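## Task

Pick up the yellow sponge from the low shelf and place it completely inside the middle tote (the front tote is whichever sits closest to the bench's open edge). Do not shift or rotate any tote or the cartons beneath the bench. The robot must not tip over or be left leaning. The sponge must stay in the tote by itself, without the robot holding it there.

## Robot and tools

ROBOT. A TidyBot++: a mobile base 0.54 m long, 0.50 m wide and 0.38 m tall on four driven casters, carrying one seven-joint arm with a two-finger gripper. The shoulder sits 0.12 m ahead of the base centre and 0.68 m off the floor. base_camera is on the base; wrist_camera rides on the hand and views along it. The arm starts folded, hand down, reaching up to 0.08 m beyond the base front, elbow up to 1.15 m high. A downward hand reaches at most about 0.94 m high, and only near the base.

FRAMES. Base frame: origin on the floor below the base centre, x forward, y left, z up. hand_pose is reported in it: the point between the finger pads, its z axis along the fingers, its y axis the closing direction. The odometry frame is the base frame at scene start; heading is positive to the left, -3.142 to 3.142. base_tilt is in degrees, positive when leaning forward or right. Odometry counts wheel turns, so slip appears as travel and drift builds up.

execute_actions. Arguments: actions, a list holding one action or none (none just reports state and images); cameras, a list of "base_camera", "wrist_camera" or "all" (omitted or null means all, [] means none). An action may contain:
- base: exactly one key, an offset from where the base last reported itself, not a pose. translate_m: metres forward (+) or back, -2 to 2. strafe_m: metres left (+) or right, -2 to 2. rotate_rad: radians turned in place, counter-clockwise seen from above positive, -6.3 to 6.3.
- joints: absolute targets by name. joint_1_rad (any angle; positive is clockwise from above, opposite to rotate_rad), joint_2_rad shoulder -2.249 to 2.249, joint_3_rad (any angle), joint_4_rad elbow -2.579 to 2.579, joint_5_rad (any angle), joint_6_rad wrist -2.099 to 2.099, joint_7_rad (any angle), all radians; gripper_pos 0 (open) to 1 (closed), unitless. Any-angle joints take the short way round, so send steps under half a turn for bigger turns. Completion tolerance ±0.039 rad for joints 1-4, ±0.056 for 5-7, ±0.03 for the gripper.
- speeds: optional caps for this action only: translate_m and strafe_m 0.05 to 0.5 m/s, rotate_rad 0.1 to 1.57 rad/s (defaults are the maxima).
Base and joint motions start together. An action lasts at most 15 s; a base move needing over 8.667 s at its cap is refused. Any unknown key or out-of-range number refuses the whole call and nothing moves. Anything left out of an action may still be pushing toward its earlier target.

ARM GEOMETRY. Upper arm 0.42 m, forearm 0.31 m, hand 0.31 m to the hand point. With joint_1_rad 0, joint_3_rad 3.14, joint_5_rad 0 (near the start) the arm moves in the base's x-z plane. Tilts from vertical, forward positive: upper arm = j2, forearm = j2 - j4, hand = j2 - j4 - j6. Reach ahead of the shoulder is the sum of length times sine of each tilt; height above it uses cosine. From 3.14, raising joint_3_rad swings a forward-bent forearm to the right; raising joint_5_rad swings a bent hand right. With the hand down, positive joint_7_rad turns it counter-clockwise from above; at 1.57 the fingers open left-right. Pad gap is about 85 x (1 - gripper_pos) mm; closed fingertips stick out 20 mm past the hand point; closing to 1 squeezes at roughly 96-120 N per finger.

OTHER TOOLS. wait: seconds 0 to 10; commands nothing, returns state and images. zoom_image: camera plus region [x0, y0, x1, y1] in pixels of that camera's latest full image, top-left origin, at most 504 by 504. base_camera images are 644x364 (pinhole, fy about 377); wrist_camera is a 644x476 fisheye. read_manual: only URDF licence text. finished_scene: scene number (1 or 2); irreversible, reports success.

READING RESULTS. base_status and joint_status give each motion's ending: done; off_target (resting away from target, possibly still pushing); contact_stop or time_out (target dropped, holding in place). A blocked base may say done while well short. "joint command not followed" with a cause means a self-collision check withheld all arm targets; named joints then show not_followed and may retry later. on_its_own lists uncommanded motion. For the gripper at 1, done means nothing held; off_target means an object stopped the fingers. motor_effort is percent of maximum, peak in brackets, noisy. ARM HIT flags a hard hit on the base or arm. Motor temperatures list one value per joint; MOTOR HOT appears from 60 °C; at 75 °C an OVER-TEMPERATURE FAULT lets the arm sink, and affected keys read limit_stop_at_motor_heat, so resend them. A torque sensor over its limit (104.5 N m joints 1-4, 51.3 N m joints 5-7) freezes the arm and gripper for 10 s and skips the rest of the call; the base keeps going.

PRACTICE. Friction leaves joints slightly off; correct by sending last command plus (wanted minus read). Images show the true hand position better than hand_pose. Held loads make the arm sag; never command a joint to its own reading while carrying something. Avoid hitting the floor, totes or cartons, driving with the arm snagged (tipping risk above about 0.8 m), pushing sideways on a raised hand, and dropping or slamming objects. Release items fully inside the tote and check they stay before ending.

Each tool is called by a JSON object that holds its "api" and its "payload".

## Session

{"api": "execute_actions", "payload": {"actions": []}}

Scene clock: 0.00 s.
Motor temperatures (°C, as the motors report them): [30 30 30 35 32 35 37]
base_odometry: x=+0.000 y=+0.000 heading=+0.000 (m, m, rad; odometry frame)
base_tilt: forward=-0.1 right=-0.2 (deg)
base_status: not commanded
joint_positions: joint_1_rad=+0.004 joint_2_rad=-0.295 joint_3_rad=+3.149 joint_4_rad=-2.518 joint_5_rad=-0.042 joint_6_rad=-0.876 joint_7_rad=+1.544 gripper_pos=+0.000
joint_status: not commanded
motor_effort: joint_1_rad=-1 joint_2_rad=-2 joint_3_rad=+1 joint_4_rad=+8 joint_5_rad=+0 joint_6_rad=+0 joint_7_rad=-1 (%)
hand_pose: x=+0.2600 y=+0.0102 z=+0.5827 quat_wxyz=(-0.018, +0.999, -0.032, +0.021) (m; base frame)
pictures: base_camera, wrist_camera
Images, in order (width x height): base_camera 644x364, wrist_camera 644x476.

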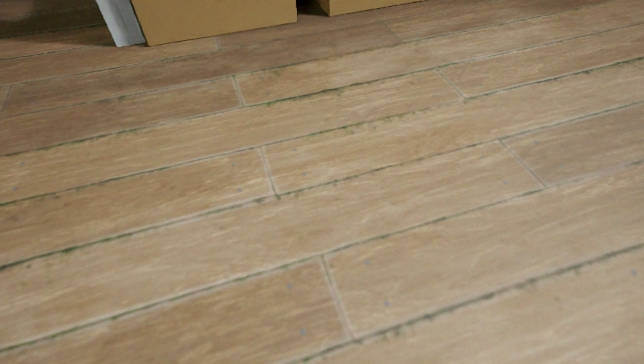

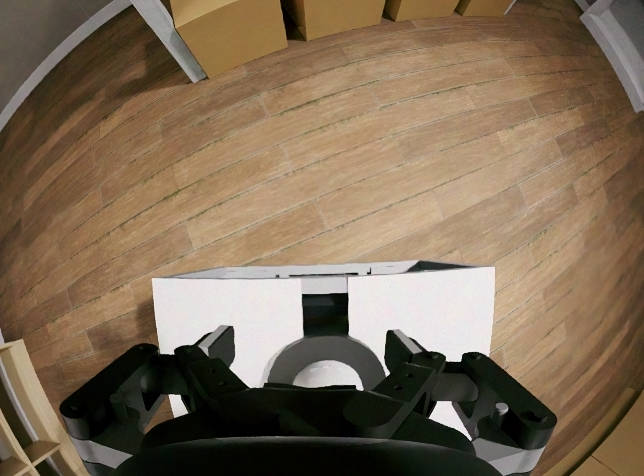

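Raise the camera to look around.

{"api": "execute_actions", "payload": {"actions": [{"joints":{"joint_2_rad":-0.3,"joint_4_rad":-1.5,"joint_6_rad":-0.8}}], "cameras": ["wrist_camera"]}}

{"api": "execute_actions", "payload": {"actions": [{"base":{"rotate_rad":1.85}}]}}

Scene clock: 2.47 s.
Motor temperatures (°C, as the motors report them): [30 30 30 35 32 35 37]
base_odometry: x=+0.000 y=+0.000 heading=+0.000 (m, m, rad; odometry frame)
base_tilt: forward=+0.0 right=-0.2 (deg)
base_status: not commanded
joint_positions: joint_1_rad=+0.004 joint_2_rad=-0.295 joint_3_rad=+3.149 joint_4_rad=-1.513 joint_5_rad=-0.042 joint_6_rad=-0.821 joint_7_rad=+1.544 gripper_pos=+0.000
joint_status: all done
motor_effort: joint_1_rad=-1(0) joint_2_rad=-10(11) joint_3_rad=+1(1) joint_4_rad=+18(18) joint_5_rad=+1(0) joint_6_rad=+8(7) joint_7_rad=-1(1) (%)
hand_pose: x=+0.5695 y=+0.0053 z=+1.0529 quat_wxyz=(-0.026, +0.851, -0.021, +0.524) (m; base frame)
pictures: wrist_camera
Images, in order (width x height): wrist_camera 644x476.

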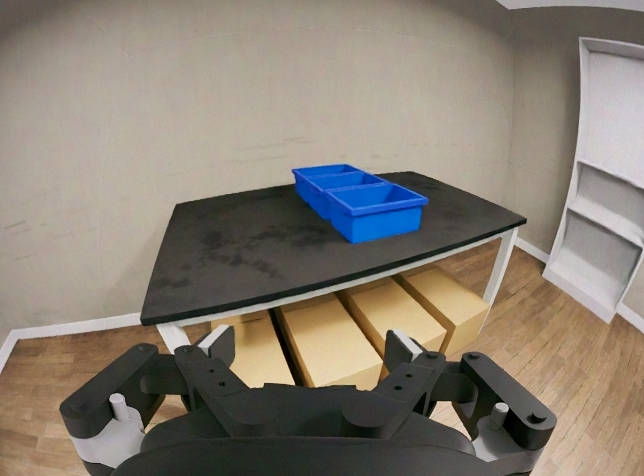

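Scene clock: 5.07 s.
Motor temperatures (°C, as the motors report them): [30 30 30 35 32 35 37]
base_odometry: x=+0.000 y=+0.000 heading=+1.849 (m, m, rad; odometry frame)
base_tilt: forward=+0.0 right=-0.2 (deg)
base_status: done
joint_positions: joint_1_rad=+0.003 joint_2_rad=-0.295 joint_3_rad=+3.148 joint_4_rad=-1.513 joint_5_rad=-0.042 joint_6_rad=-0.820 joint_7_rad=+1.544 gripper_pos=+0.000
joint_status: not commanded
motor_effort: joint_1_rad=-1(1) joint_2_rad=-10(12) joint_3_rad=+1(3) joint_4_rad=+18(18) joint_5_rad=+0(0) joint_6_rad=+7(7) joint_7_rad=-1(1) (%)
hand_pose: x=+0.5696 y=+0.0062 z=+1.0530 quat_wxyz=(-0.026, +0.851, -0.020, +0.524) (m; base frame)
pictures: base_camera, wrist_camera
Images, in order (width x height): base_camera 644x364, wrist_camera 644x476.

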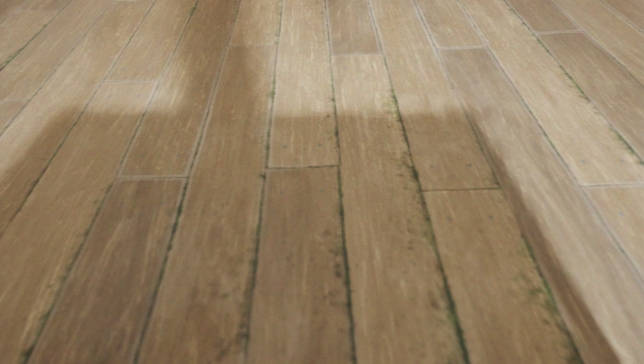

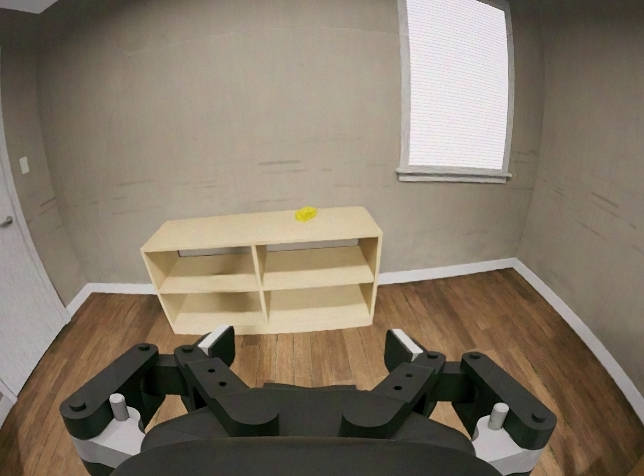

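{"api": "execute_actions", "payload": {"actions": [{"base":{"translate_m":1.1},"joints":{"joint_2_rad":0.2,"joint_4_rad":-1.2,"joint_5_rad":0,"joint_6_rad":-1.5}}]}}

Scene clock: 8.90 s.
Motor temperatures (°C, as the motors report them): [30 30 30 35 32 35 37]
base_odometry: x=-0.304 y=+1.057 heading=+1.850 (m, m, rad; odometry frame)
base_tilt: forward=+0.0 right=-0.2 (deg)
base_status: done
joint_positions: joint_1_rad=+0.003 joint_2_rad=+0.204 joint_3_rad=+3.148 joint_4_rad=-1.215 joint_5_rad=-0.042 joint_6_rad=-1.480 joint_7_rad=+1.544 gripper_pos=+0.000
joint_status: all done
motor_effort: joint_1_rad=-1(1) joint_2_rad=-25(28) joint_3_rad=+0(2) joint_4_rad=+16(19) joint_5_rad=+0(0) joint_6_rad=+2(8) joint_7_rad=-1(1) (%)
hand_pose: x=+0.5899 y=+0.0102 z=+0.8394 quat_wxyz=(-0.021, +0.992, -0.017, +0.121) (m; base frame)
pictures: base_camera, wrist_camera
Images, in order (width x height): base_camera 644x364, wrist_camera 644x476.

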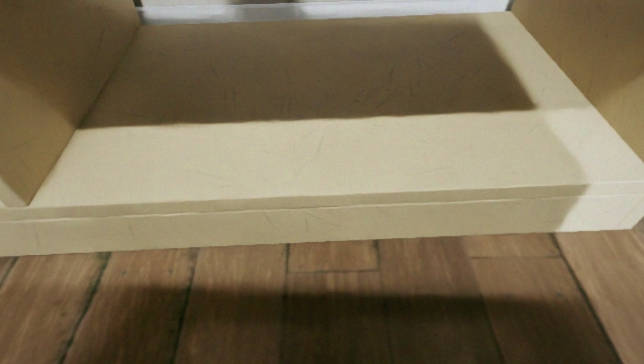

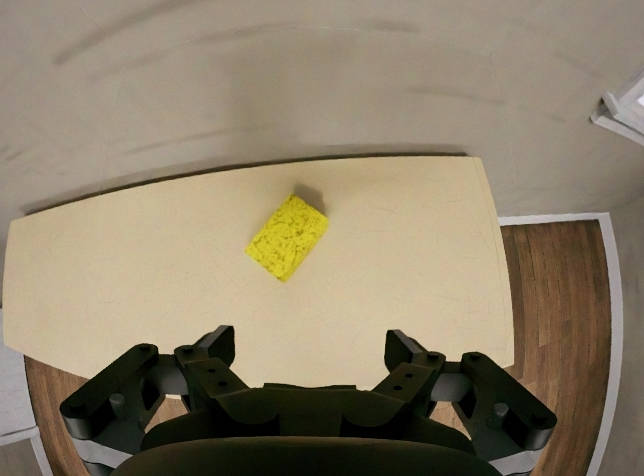

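{"api": "execute_actions", "payload": {"actions": [{"base":{"translate_m":0.13},"joints":{"joint_1_rad":-0.07,"joint_2_rad":0.33,"joint_4_rad":-1.295,"joint_6_rad":-1.54,"joint_7_rad":0.76}}], "cameras": ["wrist_camera"]}}

Scene clock: 10.73 s.
Motor temperatures (°C, as the motors report them): [30 30 30 35 32 35 37]
base_odometry: x=-0.340 y=+1.182 heading=+1.851 (m, m, rad; odometry frame)
base_tilt: forward=+0.0 right=-0.2 (deg)
base_status: done
joint_positions: joint_1_rad=-0.062 joint_2_rad=+0.334 joint_3_rad=+3.148 joint_4_rad=-1.284 joint_5_rad=-0.040 joint_6_rad=-1.517 joint_7_rad=+0.768 gripper_pos=+0.000
joint_status: all done
motor_effort: joint_1_rad=-1(3) joint_2_rad=-28(33) joint_3_rad=+0(1) joint_4_rad=+14(15) joint_5_rad=+0(1) joint_6_rad=+0(3) joint_7_rad=-1(0) (%)
hand_pose: x=+0.5716 y=+0.0392 z=+0.7534 quat_wxyz=(-0.019, +0.931, -0.366, -0.005) (m; base frame)
pictures: wrist_camera
Images, in order (width x height): wrist_camera 644x476.

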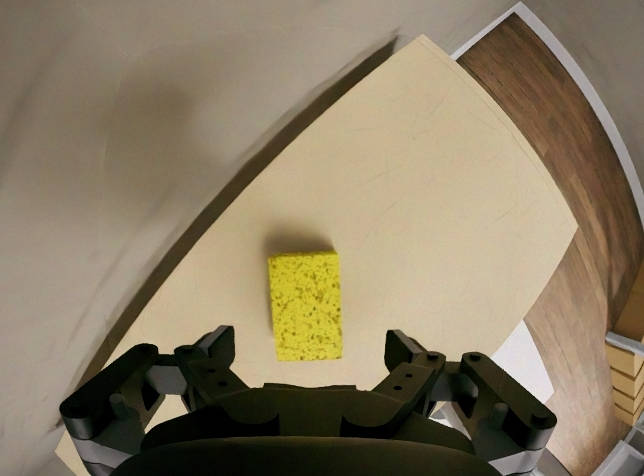

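{"api": "execute_actions", "payload": {"actions": [{"joints":{"joint_2_rad":0.383,"joint_4_rad":-1.52,"joint_6_rad":-1.23,"joint_7_rad":0.82}}], "cameras": ["wrist_camera"]}}

Scene clock: 12.13 s.
Motor temperatures (°C, as the motors report them): [30 30 30 35 32 35 37]
base_odometry: x=-0.340 y=+1.182 heading=+1.851 (m, m, rad; odometry frame)
base_tilt: forward=+0.0 right=-0.2 (deg)
base_status: not commanded
joint_positions: joint_1_rad=-0.062 joint_2_rad=+0.381 joint_3_rad=+3.148 joint_4_rad=-1.508 joint_5_rad=-0.040 joint_6_rad=-1.250 joint_7_rad=+0.794 gripper_pos=+0.000
joint_status: all done
motor_effort: joint_1_rad=-1(1) joint_2_rad=-29(30) joint_3_rad=+0(0) joint_4_rad=+13(15) joint_5_rad=+0(0) joint_6_rad=+0(0) joint_7_rad=-1(1) (%)
hand_pose: x=+0.5737 y=+0.0385 z=+0.6628 quat_wxyz=(-0.017, +0.933, -0.359, -0.006) (m; base frame)
pictures: wrist_camera
Images, in order (width x height): wrist_camera 644x476.

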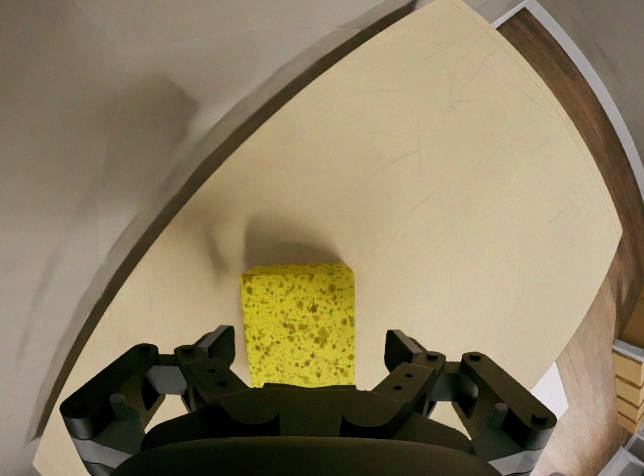

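{"api": "execute_actions", "payload": {"actions": [{"base":{"translate_m":0.01}}], "cameras": []}}

{"api": "execute_actions", "payload": {"actions": [{"joints":{"joint_2_rad":0.415,"joint_4_rad":-1.585,"joint_6_rad":-1.135}}], "cameras": ["wrist_camera"]}}

{"api": "execute_actions", "payload": {"actions": [{"joints":{"gripper_pos":1}}], "cameras": ["wrist_camera"]}}

Scene clock: 13.17 s.
Motor temperatures (°C, as the motors report them): [30 30 30 35 32 35 37]
base_odometry: x=-0.343 y=+1.192 heading=+1.852 (m, m, rad; odometry frame)
base_tilt: forward=+0.0 right=-0.2 (deg)
base_status: done
joint_positions: joint_1_rad=-0.062 joint_2_rad=+0.384 joint_3_rad=+3.148 joint_4_rad=-1.508 joint_5_rad=-0.040 joint_6_rad=-1.249 joint_7_rad=+0.794 gripper_pos=+0.000
joint_status: not commanded
motor_effort: joint_1_rad=+0(2) joint_2_rad=-29(31) joint_3_rad=+0(1) joint_4_rad=+14(15) joint_5_rad=+0(0) joint_6_rad=+0(1) joint_7_rad=-1(1) (%)
hand_pose: x=+0.5737 y=+0.0385 z=+0.6613 quat_wxyz=(-0.016, +0.933, -0.359, -0.007) (m; base frame)
pictures: none
No camera images: the call's "cameras" was empty. Leave "cameras" out to get every camera's image.

Scene clock: 14.03 s.
Motor temperatures (°C, as the motors report them): [30 30 30 35 32 35 37]
base_odometry: x=-0.343 y=+1.192 heading=+1.852 (m, m, rad; odometry frame)
base_tilt: forward=-0.1 right=-0.2 (deg)
base_status: not commanded
joint_positions: joint_1_rad=-0.062 joint_2_rad=+0.411 joint_3_rad=+3.148 joint_4_rad=-1.573 joint_5_rad=-0.040 joint_6_rad=-1.155 joint_7_rad=+0.794 gripper_pos=+0.000
joint_status: all done
motor_effort: joint_1_rad=-1(1) joint_2_rad=-29(30) joint_3_rad=+1(0) joint_4_rad=+13(14) joint_5_rad=+0(0) joint_6_rad=+0(1) joint_7_rad=-1(1) (%)
hand_pose: x=+0.5746 y=+0.0381 z=+0.6300 quat_wxyz=(-0.016, +0.933, -0.360, -0.006) (m; base frame)
pictures: wrist_camera
Images, in order (width x height): wrist_camera 644x476.

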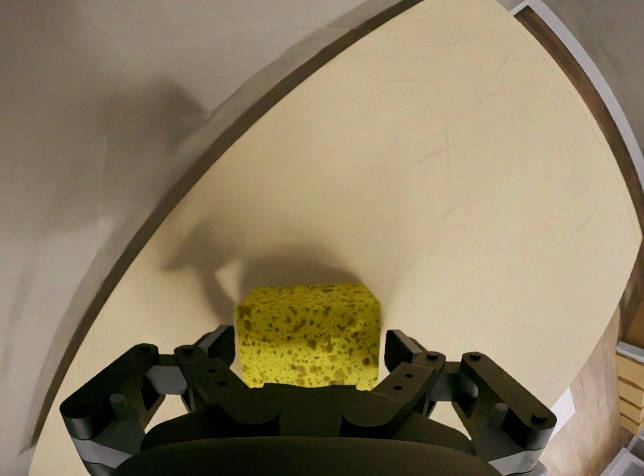

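Scene clock: 15.13 s.
Motor temperatures (°C, as the motors report them): [30 30 30 35 32 35 37]
base_odometry: x=-0.343 y=+1.192 heading=+1.852 (m, m, rad; odometry frame)
base_tilt: forward=+0.0 right=-0.2 (deg)
base_status: not commanded
joint_positions: joint_1_rad=-0.062 joint_2_rad=+0.407 joint_3_rad=+3.148 joint_4_rad=-1.575 joint_5_rad=-0.039 joint_6_rad=-1.154 joint_7_rad=+0.794 gripper_pos=+0.371
joint_status: gripper_pos off_target (ended at +0.371, target +1.000)
motor_effort: joint_1_rad=-1(1) joint_2_rad=-27(30) joint_3_rad=+0(0) joint_4_rad=+12(13) joint_5_rad=+1(1) joint_6_rad=+0(1) joint_7_rad=-1(0) (%)
hand_pose: x=+0.5744 y=+0.0380 z=+0.6316 quat_wxyz=(-0.017, +0.933, -0.360, -0.004) (m; base frame)
pictures: wrist_camera
Images, in order (width x height): wrist_camera 644x476.

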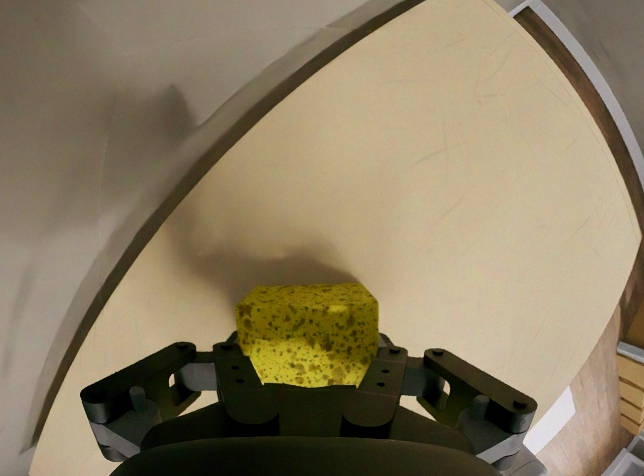

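{"api": "execute_actions", "payload": {"actions": [{"joints":{"joint_2_rad":0.1}}], "cameras": []}}

{"api": "execute_actions", "payload": {"actions": [{"base":{"translate_m":-1.85},"joints":{"joint_1_rad":0,"joint_2_rad":-0.3,"joint_4_rad":-1.3,"joint_6_rad":-1.2,"joint_7_rad":1.57}}], "cameras": []}}

{"api": "execute_actions", "payload": {"actions": [{"base":{"rotate_rad":-1.54}}]}}

Scene clock: 16.90 s.
Motor temperatures (°C, as the motors report them): [30 30 30 35 32 35 37]
base_odometry: x=-0.343 y=+1.192 heading=+1.852 (m, m, rad; odometry frame)
base_tilt: forward=-0.1 right=-0.3 (deg)
base_status: not commanded
joint_positions: joint_1_rad=-0.062 joint_2_rad=+0.098 joint_3_rad=+3.148 joint_4_rad=-1.576 joint_5_rad=-0.039 joint_6_rad=-1.154 joint_7_rad=+0.794 gripper_pos=+0.371
joint_status: all done
motor_effort: joint_1_rad=-1(0) joint_2_rad=-22(32) joint_3_rad=+0(0) joint_4_rad=+16(16) joint_5_rad=+0(0) joint_6_rad=+3(2) joint_7_rad=-1(1) (%)
hand_pose: x=+0.5677 y=+0.0376 z=+0.7724 quat_wxyz=(-0.080, +0.922, -0.353, +0.135) (m; base frame)
pictures: none
No camera images: the call's "cameras" was empty. Leave "cameras" out to get every camera's image.

Scene clock: 22.07 s.
Motor temperatures (°C, as the motors report them): [30 30 30 35 32 35 37]
base_odometry: x=+0.173 y=-0.585 heading=+1.853 (m, m, rad; odometry frame)
base_tilt: forward=+0.0 right=-0.2 (deg)
base_status: done
joint_positions: joint_1_rad=-0.012 joint_2_rad=-0.303 joint_3_rad=+3.148 joint_4_rad=-1.312 joint_5_rad=-0.038 joint_6_rad=-1.182 joint_7_rad=+1.548 gripper_pos=+0.371
joint_status: all done
motor_effort: joint_1_rad=-1(2) joint_2_rad=-8(26) joint_3_rad=+1(2) joint_4_rad=+17(19) joint_5_rad=+0(0) joint_6_rad=+7(7) joint_7_rad=-1(1) (%)
hand_pose: x=+0.5128 y=+0.0138 z=+1.0700 quat_wxyz=(-0.026, +0.889, -0.006, +0.457) (m; base frame)
pictures: none
No camera images: the call's "cameras" was empty. Leave "cameras" out to get every camera's image.

Scene clock: 24.33 s.
Motor temperatures (°C, as the motors report them): [30 30 30 35 32 35 37]
base_odometry: x=+0.173 y=-0.585 heading=+0.314 (m, m, rad; odometry frame)
base_tilt: forward=+0.0 right=-0.2 (deg)
base_status: done
joint_positions: joint_1_rad=-0.006 joint_2_rad=-0.301 joint_3_rad=+3.149 joint_4_rad=-1.312 joint_5_rad=-0.037 joint_6_rad=-1.182 joint_7_rad=+1.548 gripper_pos=+0.371
joint_status: not commanded
motor_effort: joint_1_rad=+0(1) joint_2_rad=-8(10) joint_3_rad=+1(4) joint_4_rad=+16(17) joint_5_rad=+0(0) joint_6_rad=+7(8) joint_7_rad=-1(1) (%)
hand_pose: x=+0.5138 y=+0.0105 z=+1.0691 quat_wxyz=(-0.024, +0.889, -0.010, +0.456) (m; base frame)
pictures: base_camera, wrist_camera
Images, in order (width x height): base_camera 644x364, wrist_camera 644x476.

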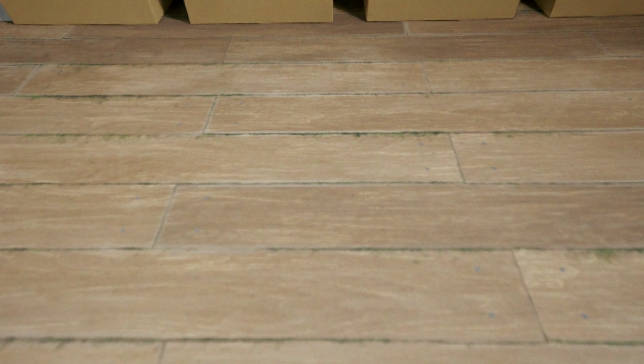

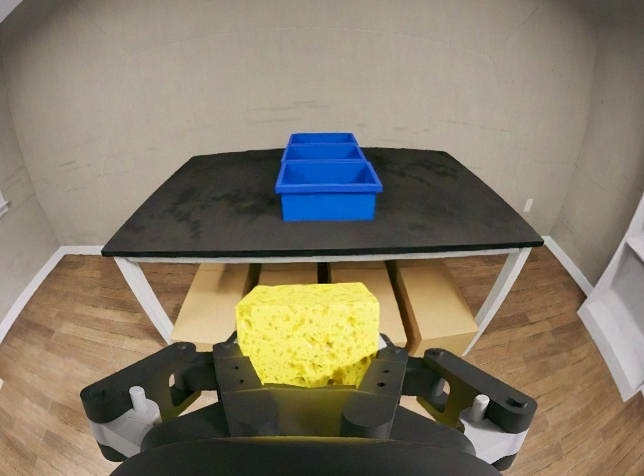

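{"api": "execute_actions", "payload": {"actions": [{"base":{"translate_m":0.72},"joints":{"joint_1_rad":0.09,"joint_2_rad":0.3,"joint_4_rad":-0.7,"joint_6_rad":-1.25}}]}}

Scene clock: 29.77 s.
Motor temperatures (°C, as the motors report them): [30 30 30 35 32 35 37]
base_odometry: x=+0.856 y=-0.364 heading=+0.313 (m, m, rad; odometry frame)
base_tilt: forward=+0.0 right=-0.2 (deg)
base_status: translate_m time_out (by the wheels' count: +0.717 of +0.720)
joint_positions: joint_1_rad=+0.082 joint_2_rad=+0.308 joint_3_rad=+3.149 joint_4_rad=-0.717 joint_5_rad=-0.035 joint_6_rad=-1.230 joint_7_rad=+1.548 gripper_pos=+0.371
joint_status: all done
motor_effort: joint_1_rad=-1(3) joint_2_rad=-29(35) joint_3_rad=+0(3) joint_4_rad=+16(18) joint_5_rad=-1(2) joint_6_rad=+7(8) joint_7_rad=-1(1) (%)
hand_pose: x=+0.7550 y=-0.0439 z=+1.0494 quat_wxyz=(-0.003, +0.902, -0.048, +0.429) (m; base frame)
pictures: base_camera, wrist_camera
Images, in order (width x height): base_camera 644x364, wrist_camera 644x476.

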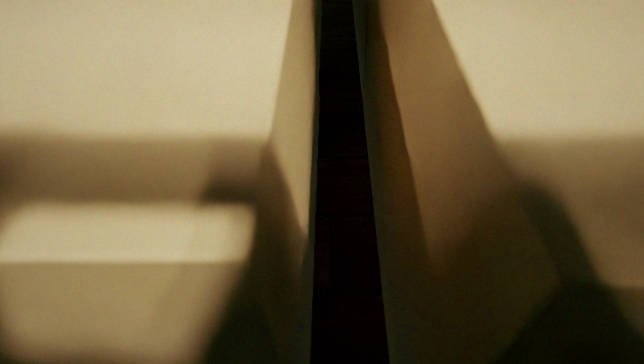

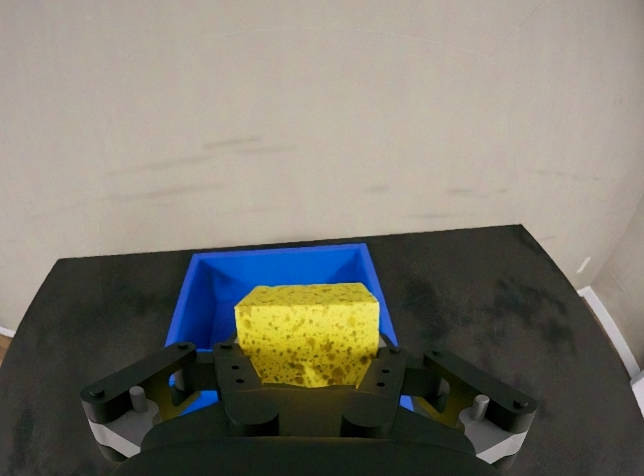

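{"api": "execute_actions", "payload": {"actions": [{"base":{"translate_m":-0.04},"joints":{"joint_1_rad":0.04,"joint_2_rad":0.3,"joint_4_rad":-0.6,"joint_6_rad":-1.9}}]}}

Scene clock: 31.00 s.
Motor temperatures (°C, as the motors report them): [30 30 30 35 32 35 37]
base_odometry: x=+0.817 y=-0.377 heading=+0.313 (m, m, rad; odometry frame)
base_tilt: forward=+0.0 right=-0.2 (deg)
base_status: done
joint_positions: joint_1_rad=+0.048 joint_2_rad=+0.297 joint_3_rad=+3.149 joint_4_rad=-0.613 joint_5_rad=-0.035 joint_6_rad=-1.900 joint_7_rad=+1.548 gripper_pos=+0.371
joint_status: all done
motor_effort: joint_1_rad=-1(1) joint_2_rad=-25(33) joint_3_rad=+0(1) joint_4_rad=+13(17) joint_5_rad=+0(0) joint_6_rad=+3(7) joint_7_rad=-1(1) (%)
hand_pose: x=+0.5916 y=-0.0135 z=+0.9827 quat_wxyz=(-0.012, +0.986, -0.030, +0.165) (m; base frame)
pictures: base_camera, wrist_camera
Images, in order (width x height): base_camera 644x364, wrist_camera 644x476.

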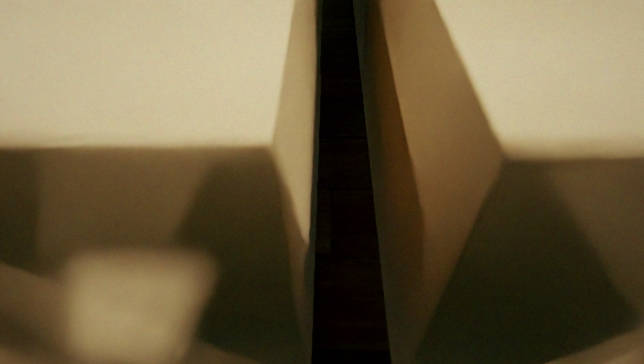

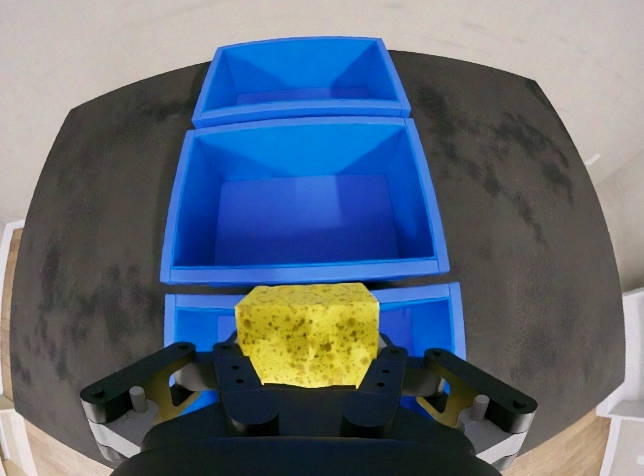

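{"api": "execute_actions", "payload": {"actions": [{"joints":{"joint_2_rad":0.45,"joint_4_rad":-0.35,"joint_6_rad":-1.55}}], "cameras": []}}

{"api": "execute_actions", "payload": {"actions": [{"joints":{"joint_2_rad":0.5,"joint_4_rad":-0.58,"joint_6_rad":-1.52}}], "cameras": ["wrist_camera"]}}

Scene clock: 32.90 s.
Motor temperatures (°C, as the motors report them): [30 30 30 35 32 35 37]
base_odometry: x=+0.817 y=-0.377 heading=+0.313 (m, m, rad; odometry frame)
base_tilt: forward=+0.0 right=-0.2 (deg)
base_status: not commanded
joint_positions: joint_1_rad=+0.048 joint_2_rad=+0.448 joint_3_rad=+3.149 joint_4_rad=-0.368 joint_5_rad=-0.035 joint_6_rad=-1.568 joint_7_rad=+1.548 gripper_pos=+0.371
joint_status: all done
motor_effort: joint_1_rad=-1(1) joint_2_rad=-31(32) joint_3_rad=+0(0) joint_4_rad=+14(15) joint_5_rad=+0(0) joint_6_rad=+5(7) joint_7_rad=-1(1) (%)
hand_pose: x=+0.7440 y=-0.0205 z=+1.0500 quat_wxyz=(-0.009, +0.929, -0.029, +0.370) (m; base frame)
pictures: none
No camera images: the call's "cameras" was empty. Leave "cameras" out to get every camera's image.

Scene clock: 34.40 s.
Motor temperatures (°C, as the motors report them): [30 30 30 35 32 35 37]
base_odometry: x=+0.818 y=-0.377 heading=+0.313 (m, m, rad; odometry frame)
base_tilt: forward=+0.0 right=-0.1 (deg)
base_status: not commanded
joint_positions: joint_1_rad=+0.048 joint_2_rad=+0.505 joint_3_rad=+3.149 joint_4_rad=-0.572 joint_5_rad=-0.035 joint_6_rad=-1.544 joint_7_rad=+1.548 gripper_pos=+0.371
joint_status: all done
motor_effort: joint_1_rad=-1(1) joint_2_rad=-34(37) joint_3_rad=+0(0) joint_4_rad=+15(17) joint_5_rad=+0(0) joint_6_rad=+5(7) joint_7_rad=-1(1) (%)
hand_pose: x=+0.7540 y=-0.0212 z=+0.9294 quat_wxyz=(-0.011, +0.966, -0.033, +0.258) (m; base frame)
pictures: wrist_camera
Images, in order (width x height): wrist_camera 644x476.

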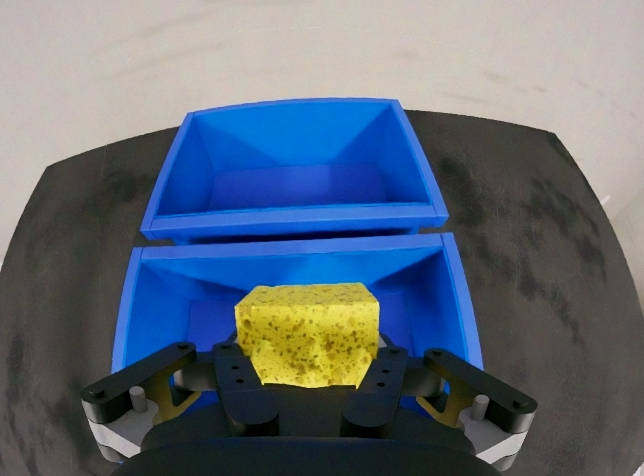

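{"api": "execute_actions", "payload": {"actions": [{"joints":{"joint_2_rad":0.585,"joint_4_rad":-0.71,"joint_6_rad":-1.57}}], "cameras": ["wrist_camera"]}}

{"api": "execute_actions", "payload": {"actions": [{"joints":{"gripper_pos":0.05}}], "cameras": []}}

{"api": "execute_actions", "payload": {"actions": [{"joints":{"joint_2_rad":0.45,"joint_4_rad":-0.45}}], "cameras": ["wrist_camera"]}}

{"api": "execute_actions", "payload": {"actions": [{"base":{"translate_m":-0.15}}]}}

Scene clock: 36.03 s.
Motor temperatures (°C, as the motors report them): [30 30 30 35 32 35 37]
base_odometry: x=+0.818 y=-0.377 heading=+0.313 (m, m, rad; odometry frame)
base_tilt: forward=-0.1 right=-0.2 (deg)
base_status: not commanded
joint_positions: joint_1_rad=+0.048 joint_2_rad=+0.590 joint_3_rad=+3.149 joint_4_rad=-0.702 joint_5_rad=-0.035 joint_6_rad=-1.548 joint_7_rad=+1.548 gripper_pos=+0.371
joint_status: all done
motor_effort: joint_1_rad=-1(1) joint_2_rad=-37(42) joint_3_rad=+0(0) joint_4_rad=+16(17) joint_5_rad=+0(0) joint_6_rad=+2(4) joint_7_rad=-1(1) (%)
hand_pose: x=+0.7475 y=-0.0210 z=+0.8205 quat_wxyz=(-0.013, +0.988, -0.035, +0.150) (m; base frame)
pictures: wrist_camera
Images, in order (width x height): wrist_camera 644x476.

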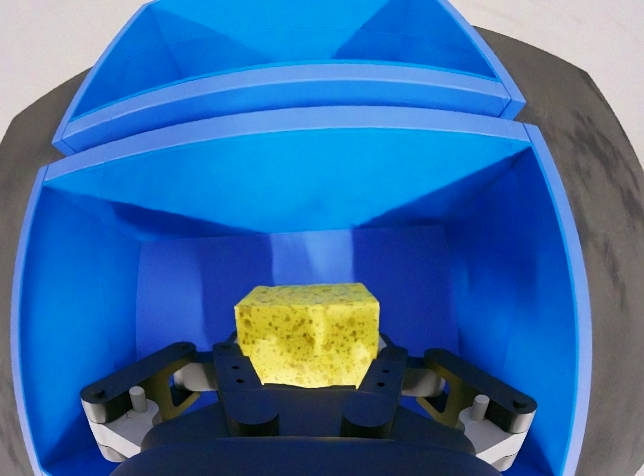

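Scene clock: 37.10 s.
Motor temperatures (°C, as the motors report them): [30 30 30 35 32 35 37]
base_odometry: x=+0.818 y=-0.377 heading=+0.313 (m, m, rad; odometry frame)
base_tilt: forward=+0.0 right=-0.2 (deg)
base_status: not commanded
joint_positions: joint_1_rad=+0.048 joint_2_rad=+0.590 joint_3_rad=+3.149 joint_4_rad=-0.702 joint_5_rad=-0.035 joint_6_rad=-1.548 joint_7_rad=+1.548 gripper_pos=+0.050
joint_status: all done
motor_effort: joint_1_rad=-1(1) joint_2_rad=-37(37) joint_3_rad=-1(0) joint_4_rad=+16(16) joint_5_rad=+0(0) joint_6_rad=+3(3) joint_7_rad=-1(1) (%)
hand_pose: x=+0.7475 y=-0.0210 z=+0.8205 quat_wxyz=(-0.013, +0.988, -0.035, +0.150) (m; base frame)
pictures: none
No camera images: the call's "cameras" was empty. Leave "cameras" out to get every camera's image.

Scene clock: 38.80 s.
Motor temperatures (°C, as the motors report them): [30 30 30 35 32 35 37]
base_odometry: x=+0.818 y=-0.377 heading=+0.313 (m, m, rad; odometry frame)
base_tilt: forward=+0.0 right=-0.2 (deg)
base_status: not commanded
joint_positions: joint_1_rad=+0.048 joint_2_rad=+0.447 joint_3_rad=+3.149 joint_4_rad=-0.455 joint_5_rad=-0.035 joint_6_rad=-1.548 joint_7_rad=+1.548 gripper_pos=+0.050
joint_status: all done
motor_effort: joint_1_rad=-1(1) joint_2_rad=-31(40) joint_3_rad=+1(0) joint_4_rad=+14(16) joint_5_rad=+1(0) joint_6_rad=+5(6) joint_7_rad=-1(1) (%)
hand_pose: x=+0.7456 y=-0.0207 z=+1.0166 quat_wxyz=(-0.010, +0.940, -0.030, +0.339) (m; base frame)
pictures: wrist_camera
Images, in order (width x height): wrist_camera 644x476.

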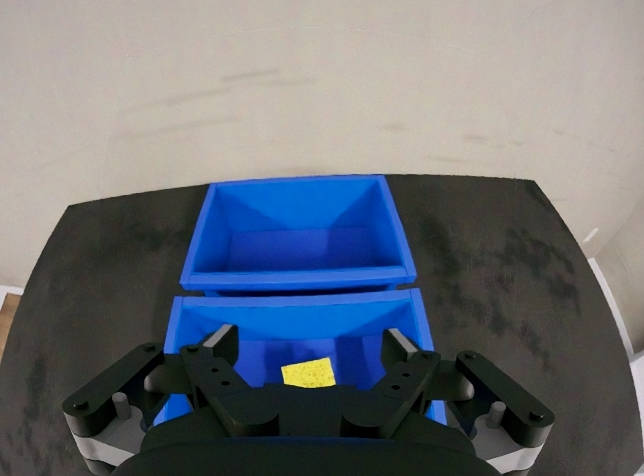

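Scene clock: 40.33 s.
Motor temperatures (°C, as the motors report them): [30 30 30 35 32 35 37]
base_odometry: x=+0.675 y=-0.423 heading=+0.313 (m, m, rad; odometry frame)
base_tilt: forward=+0.0 right=-0.1 (deg)
base_status: done
joint_positions: joint_1_rad=+0.046 joint_2_rad=+0.447 joint_3_rad=+3.149 joint_4_rad=-0.455 joint_5_rad=-0.035 joint_6_rad=-1.550 joint_7_rad=+1.548 gripper_pos=+0.050
joint_status: not commanded
motor_effort: joint_1_rad=-1(2) joint_2_rad=-32(35) joint_3_rad=+0(1) joint_4_rad=+15(16) joint_5_rad=+0(0) joint_6_rad=+6(6) joint_7_rad=+0(1) (%)
hand_pose: x=+0.7451 y=-0.0198 z=+1.0162 quat_wxyz=(-0.010, +0.941, -0.030, +0.338) (m; base frame)
pictures: base_camera, wrist_camera
Images, in order (width x height): base_camera 644x364, wrist_camera 644x476.

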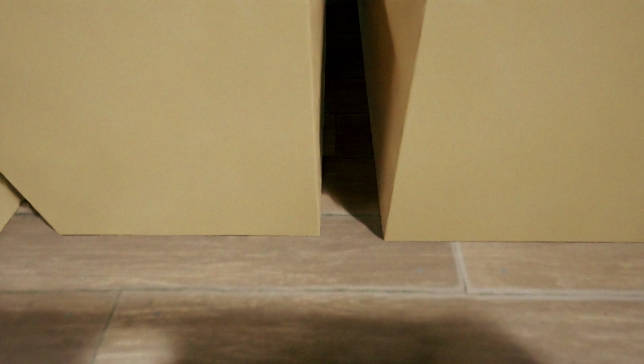

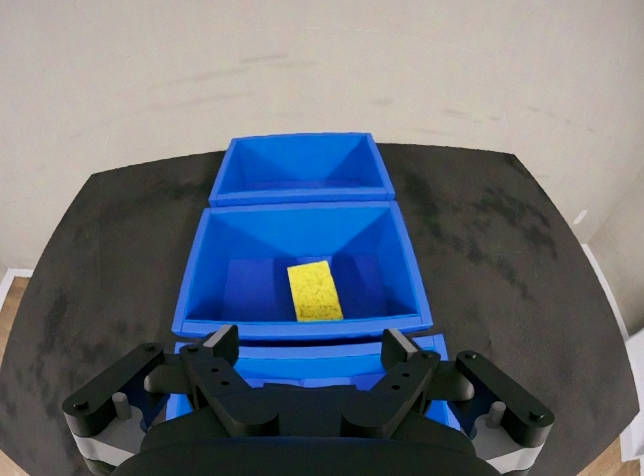

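{"api": "finished_scene", "payload": {"scene": 1}}

The scene is finished: the task was done.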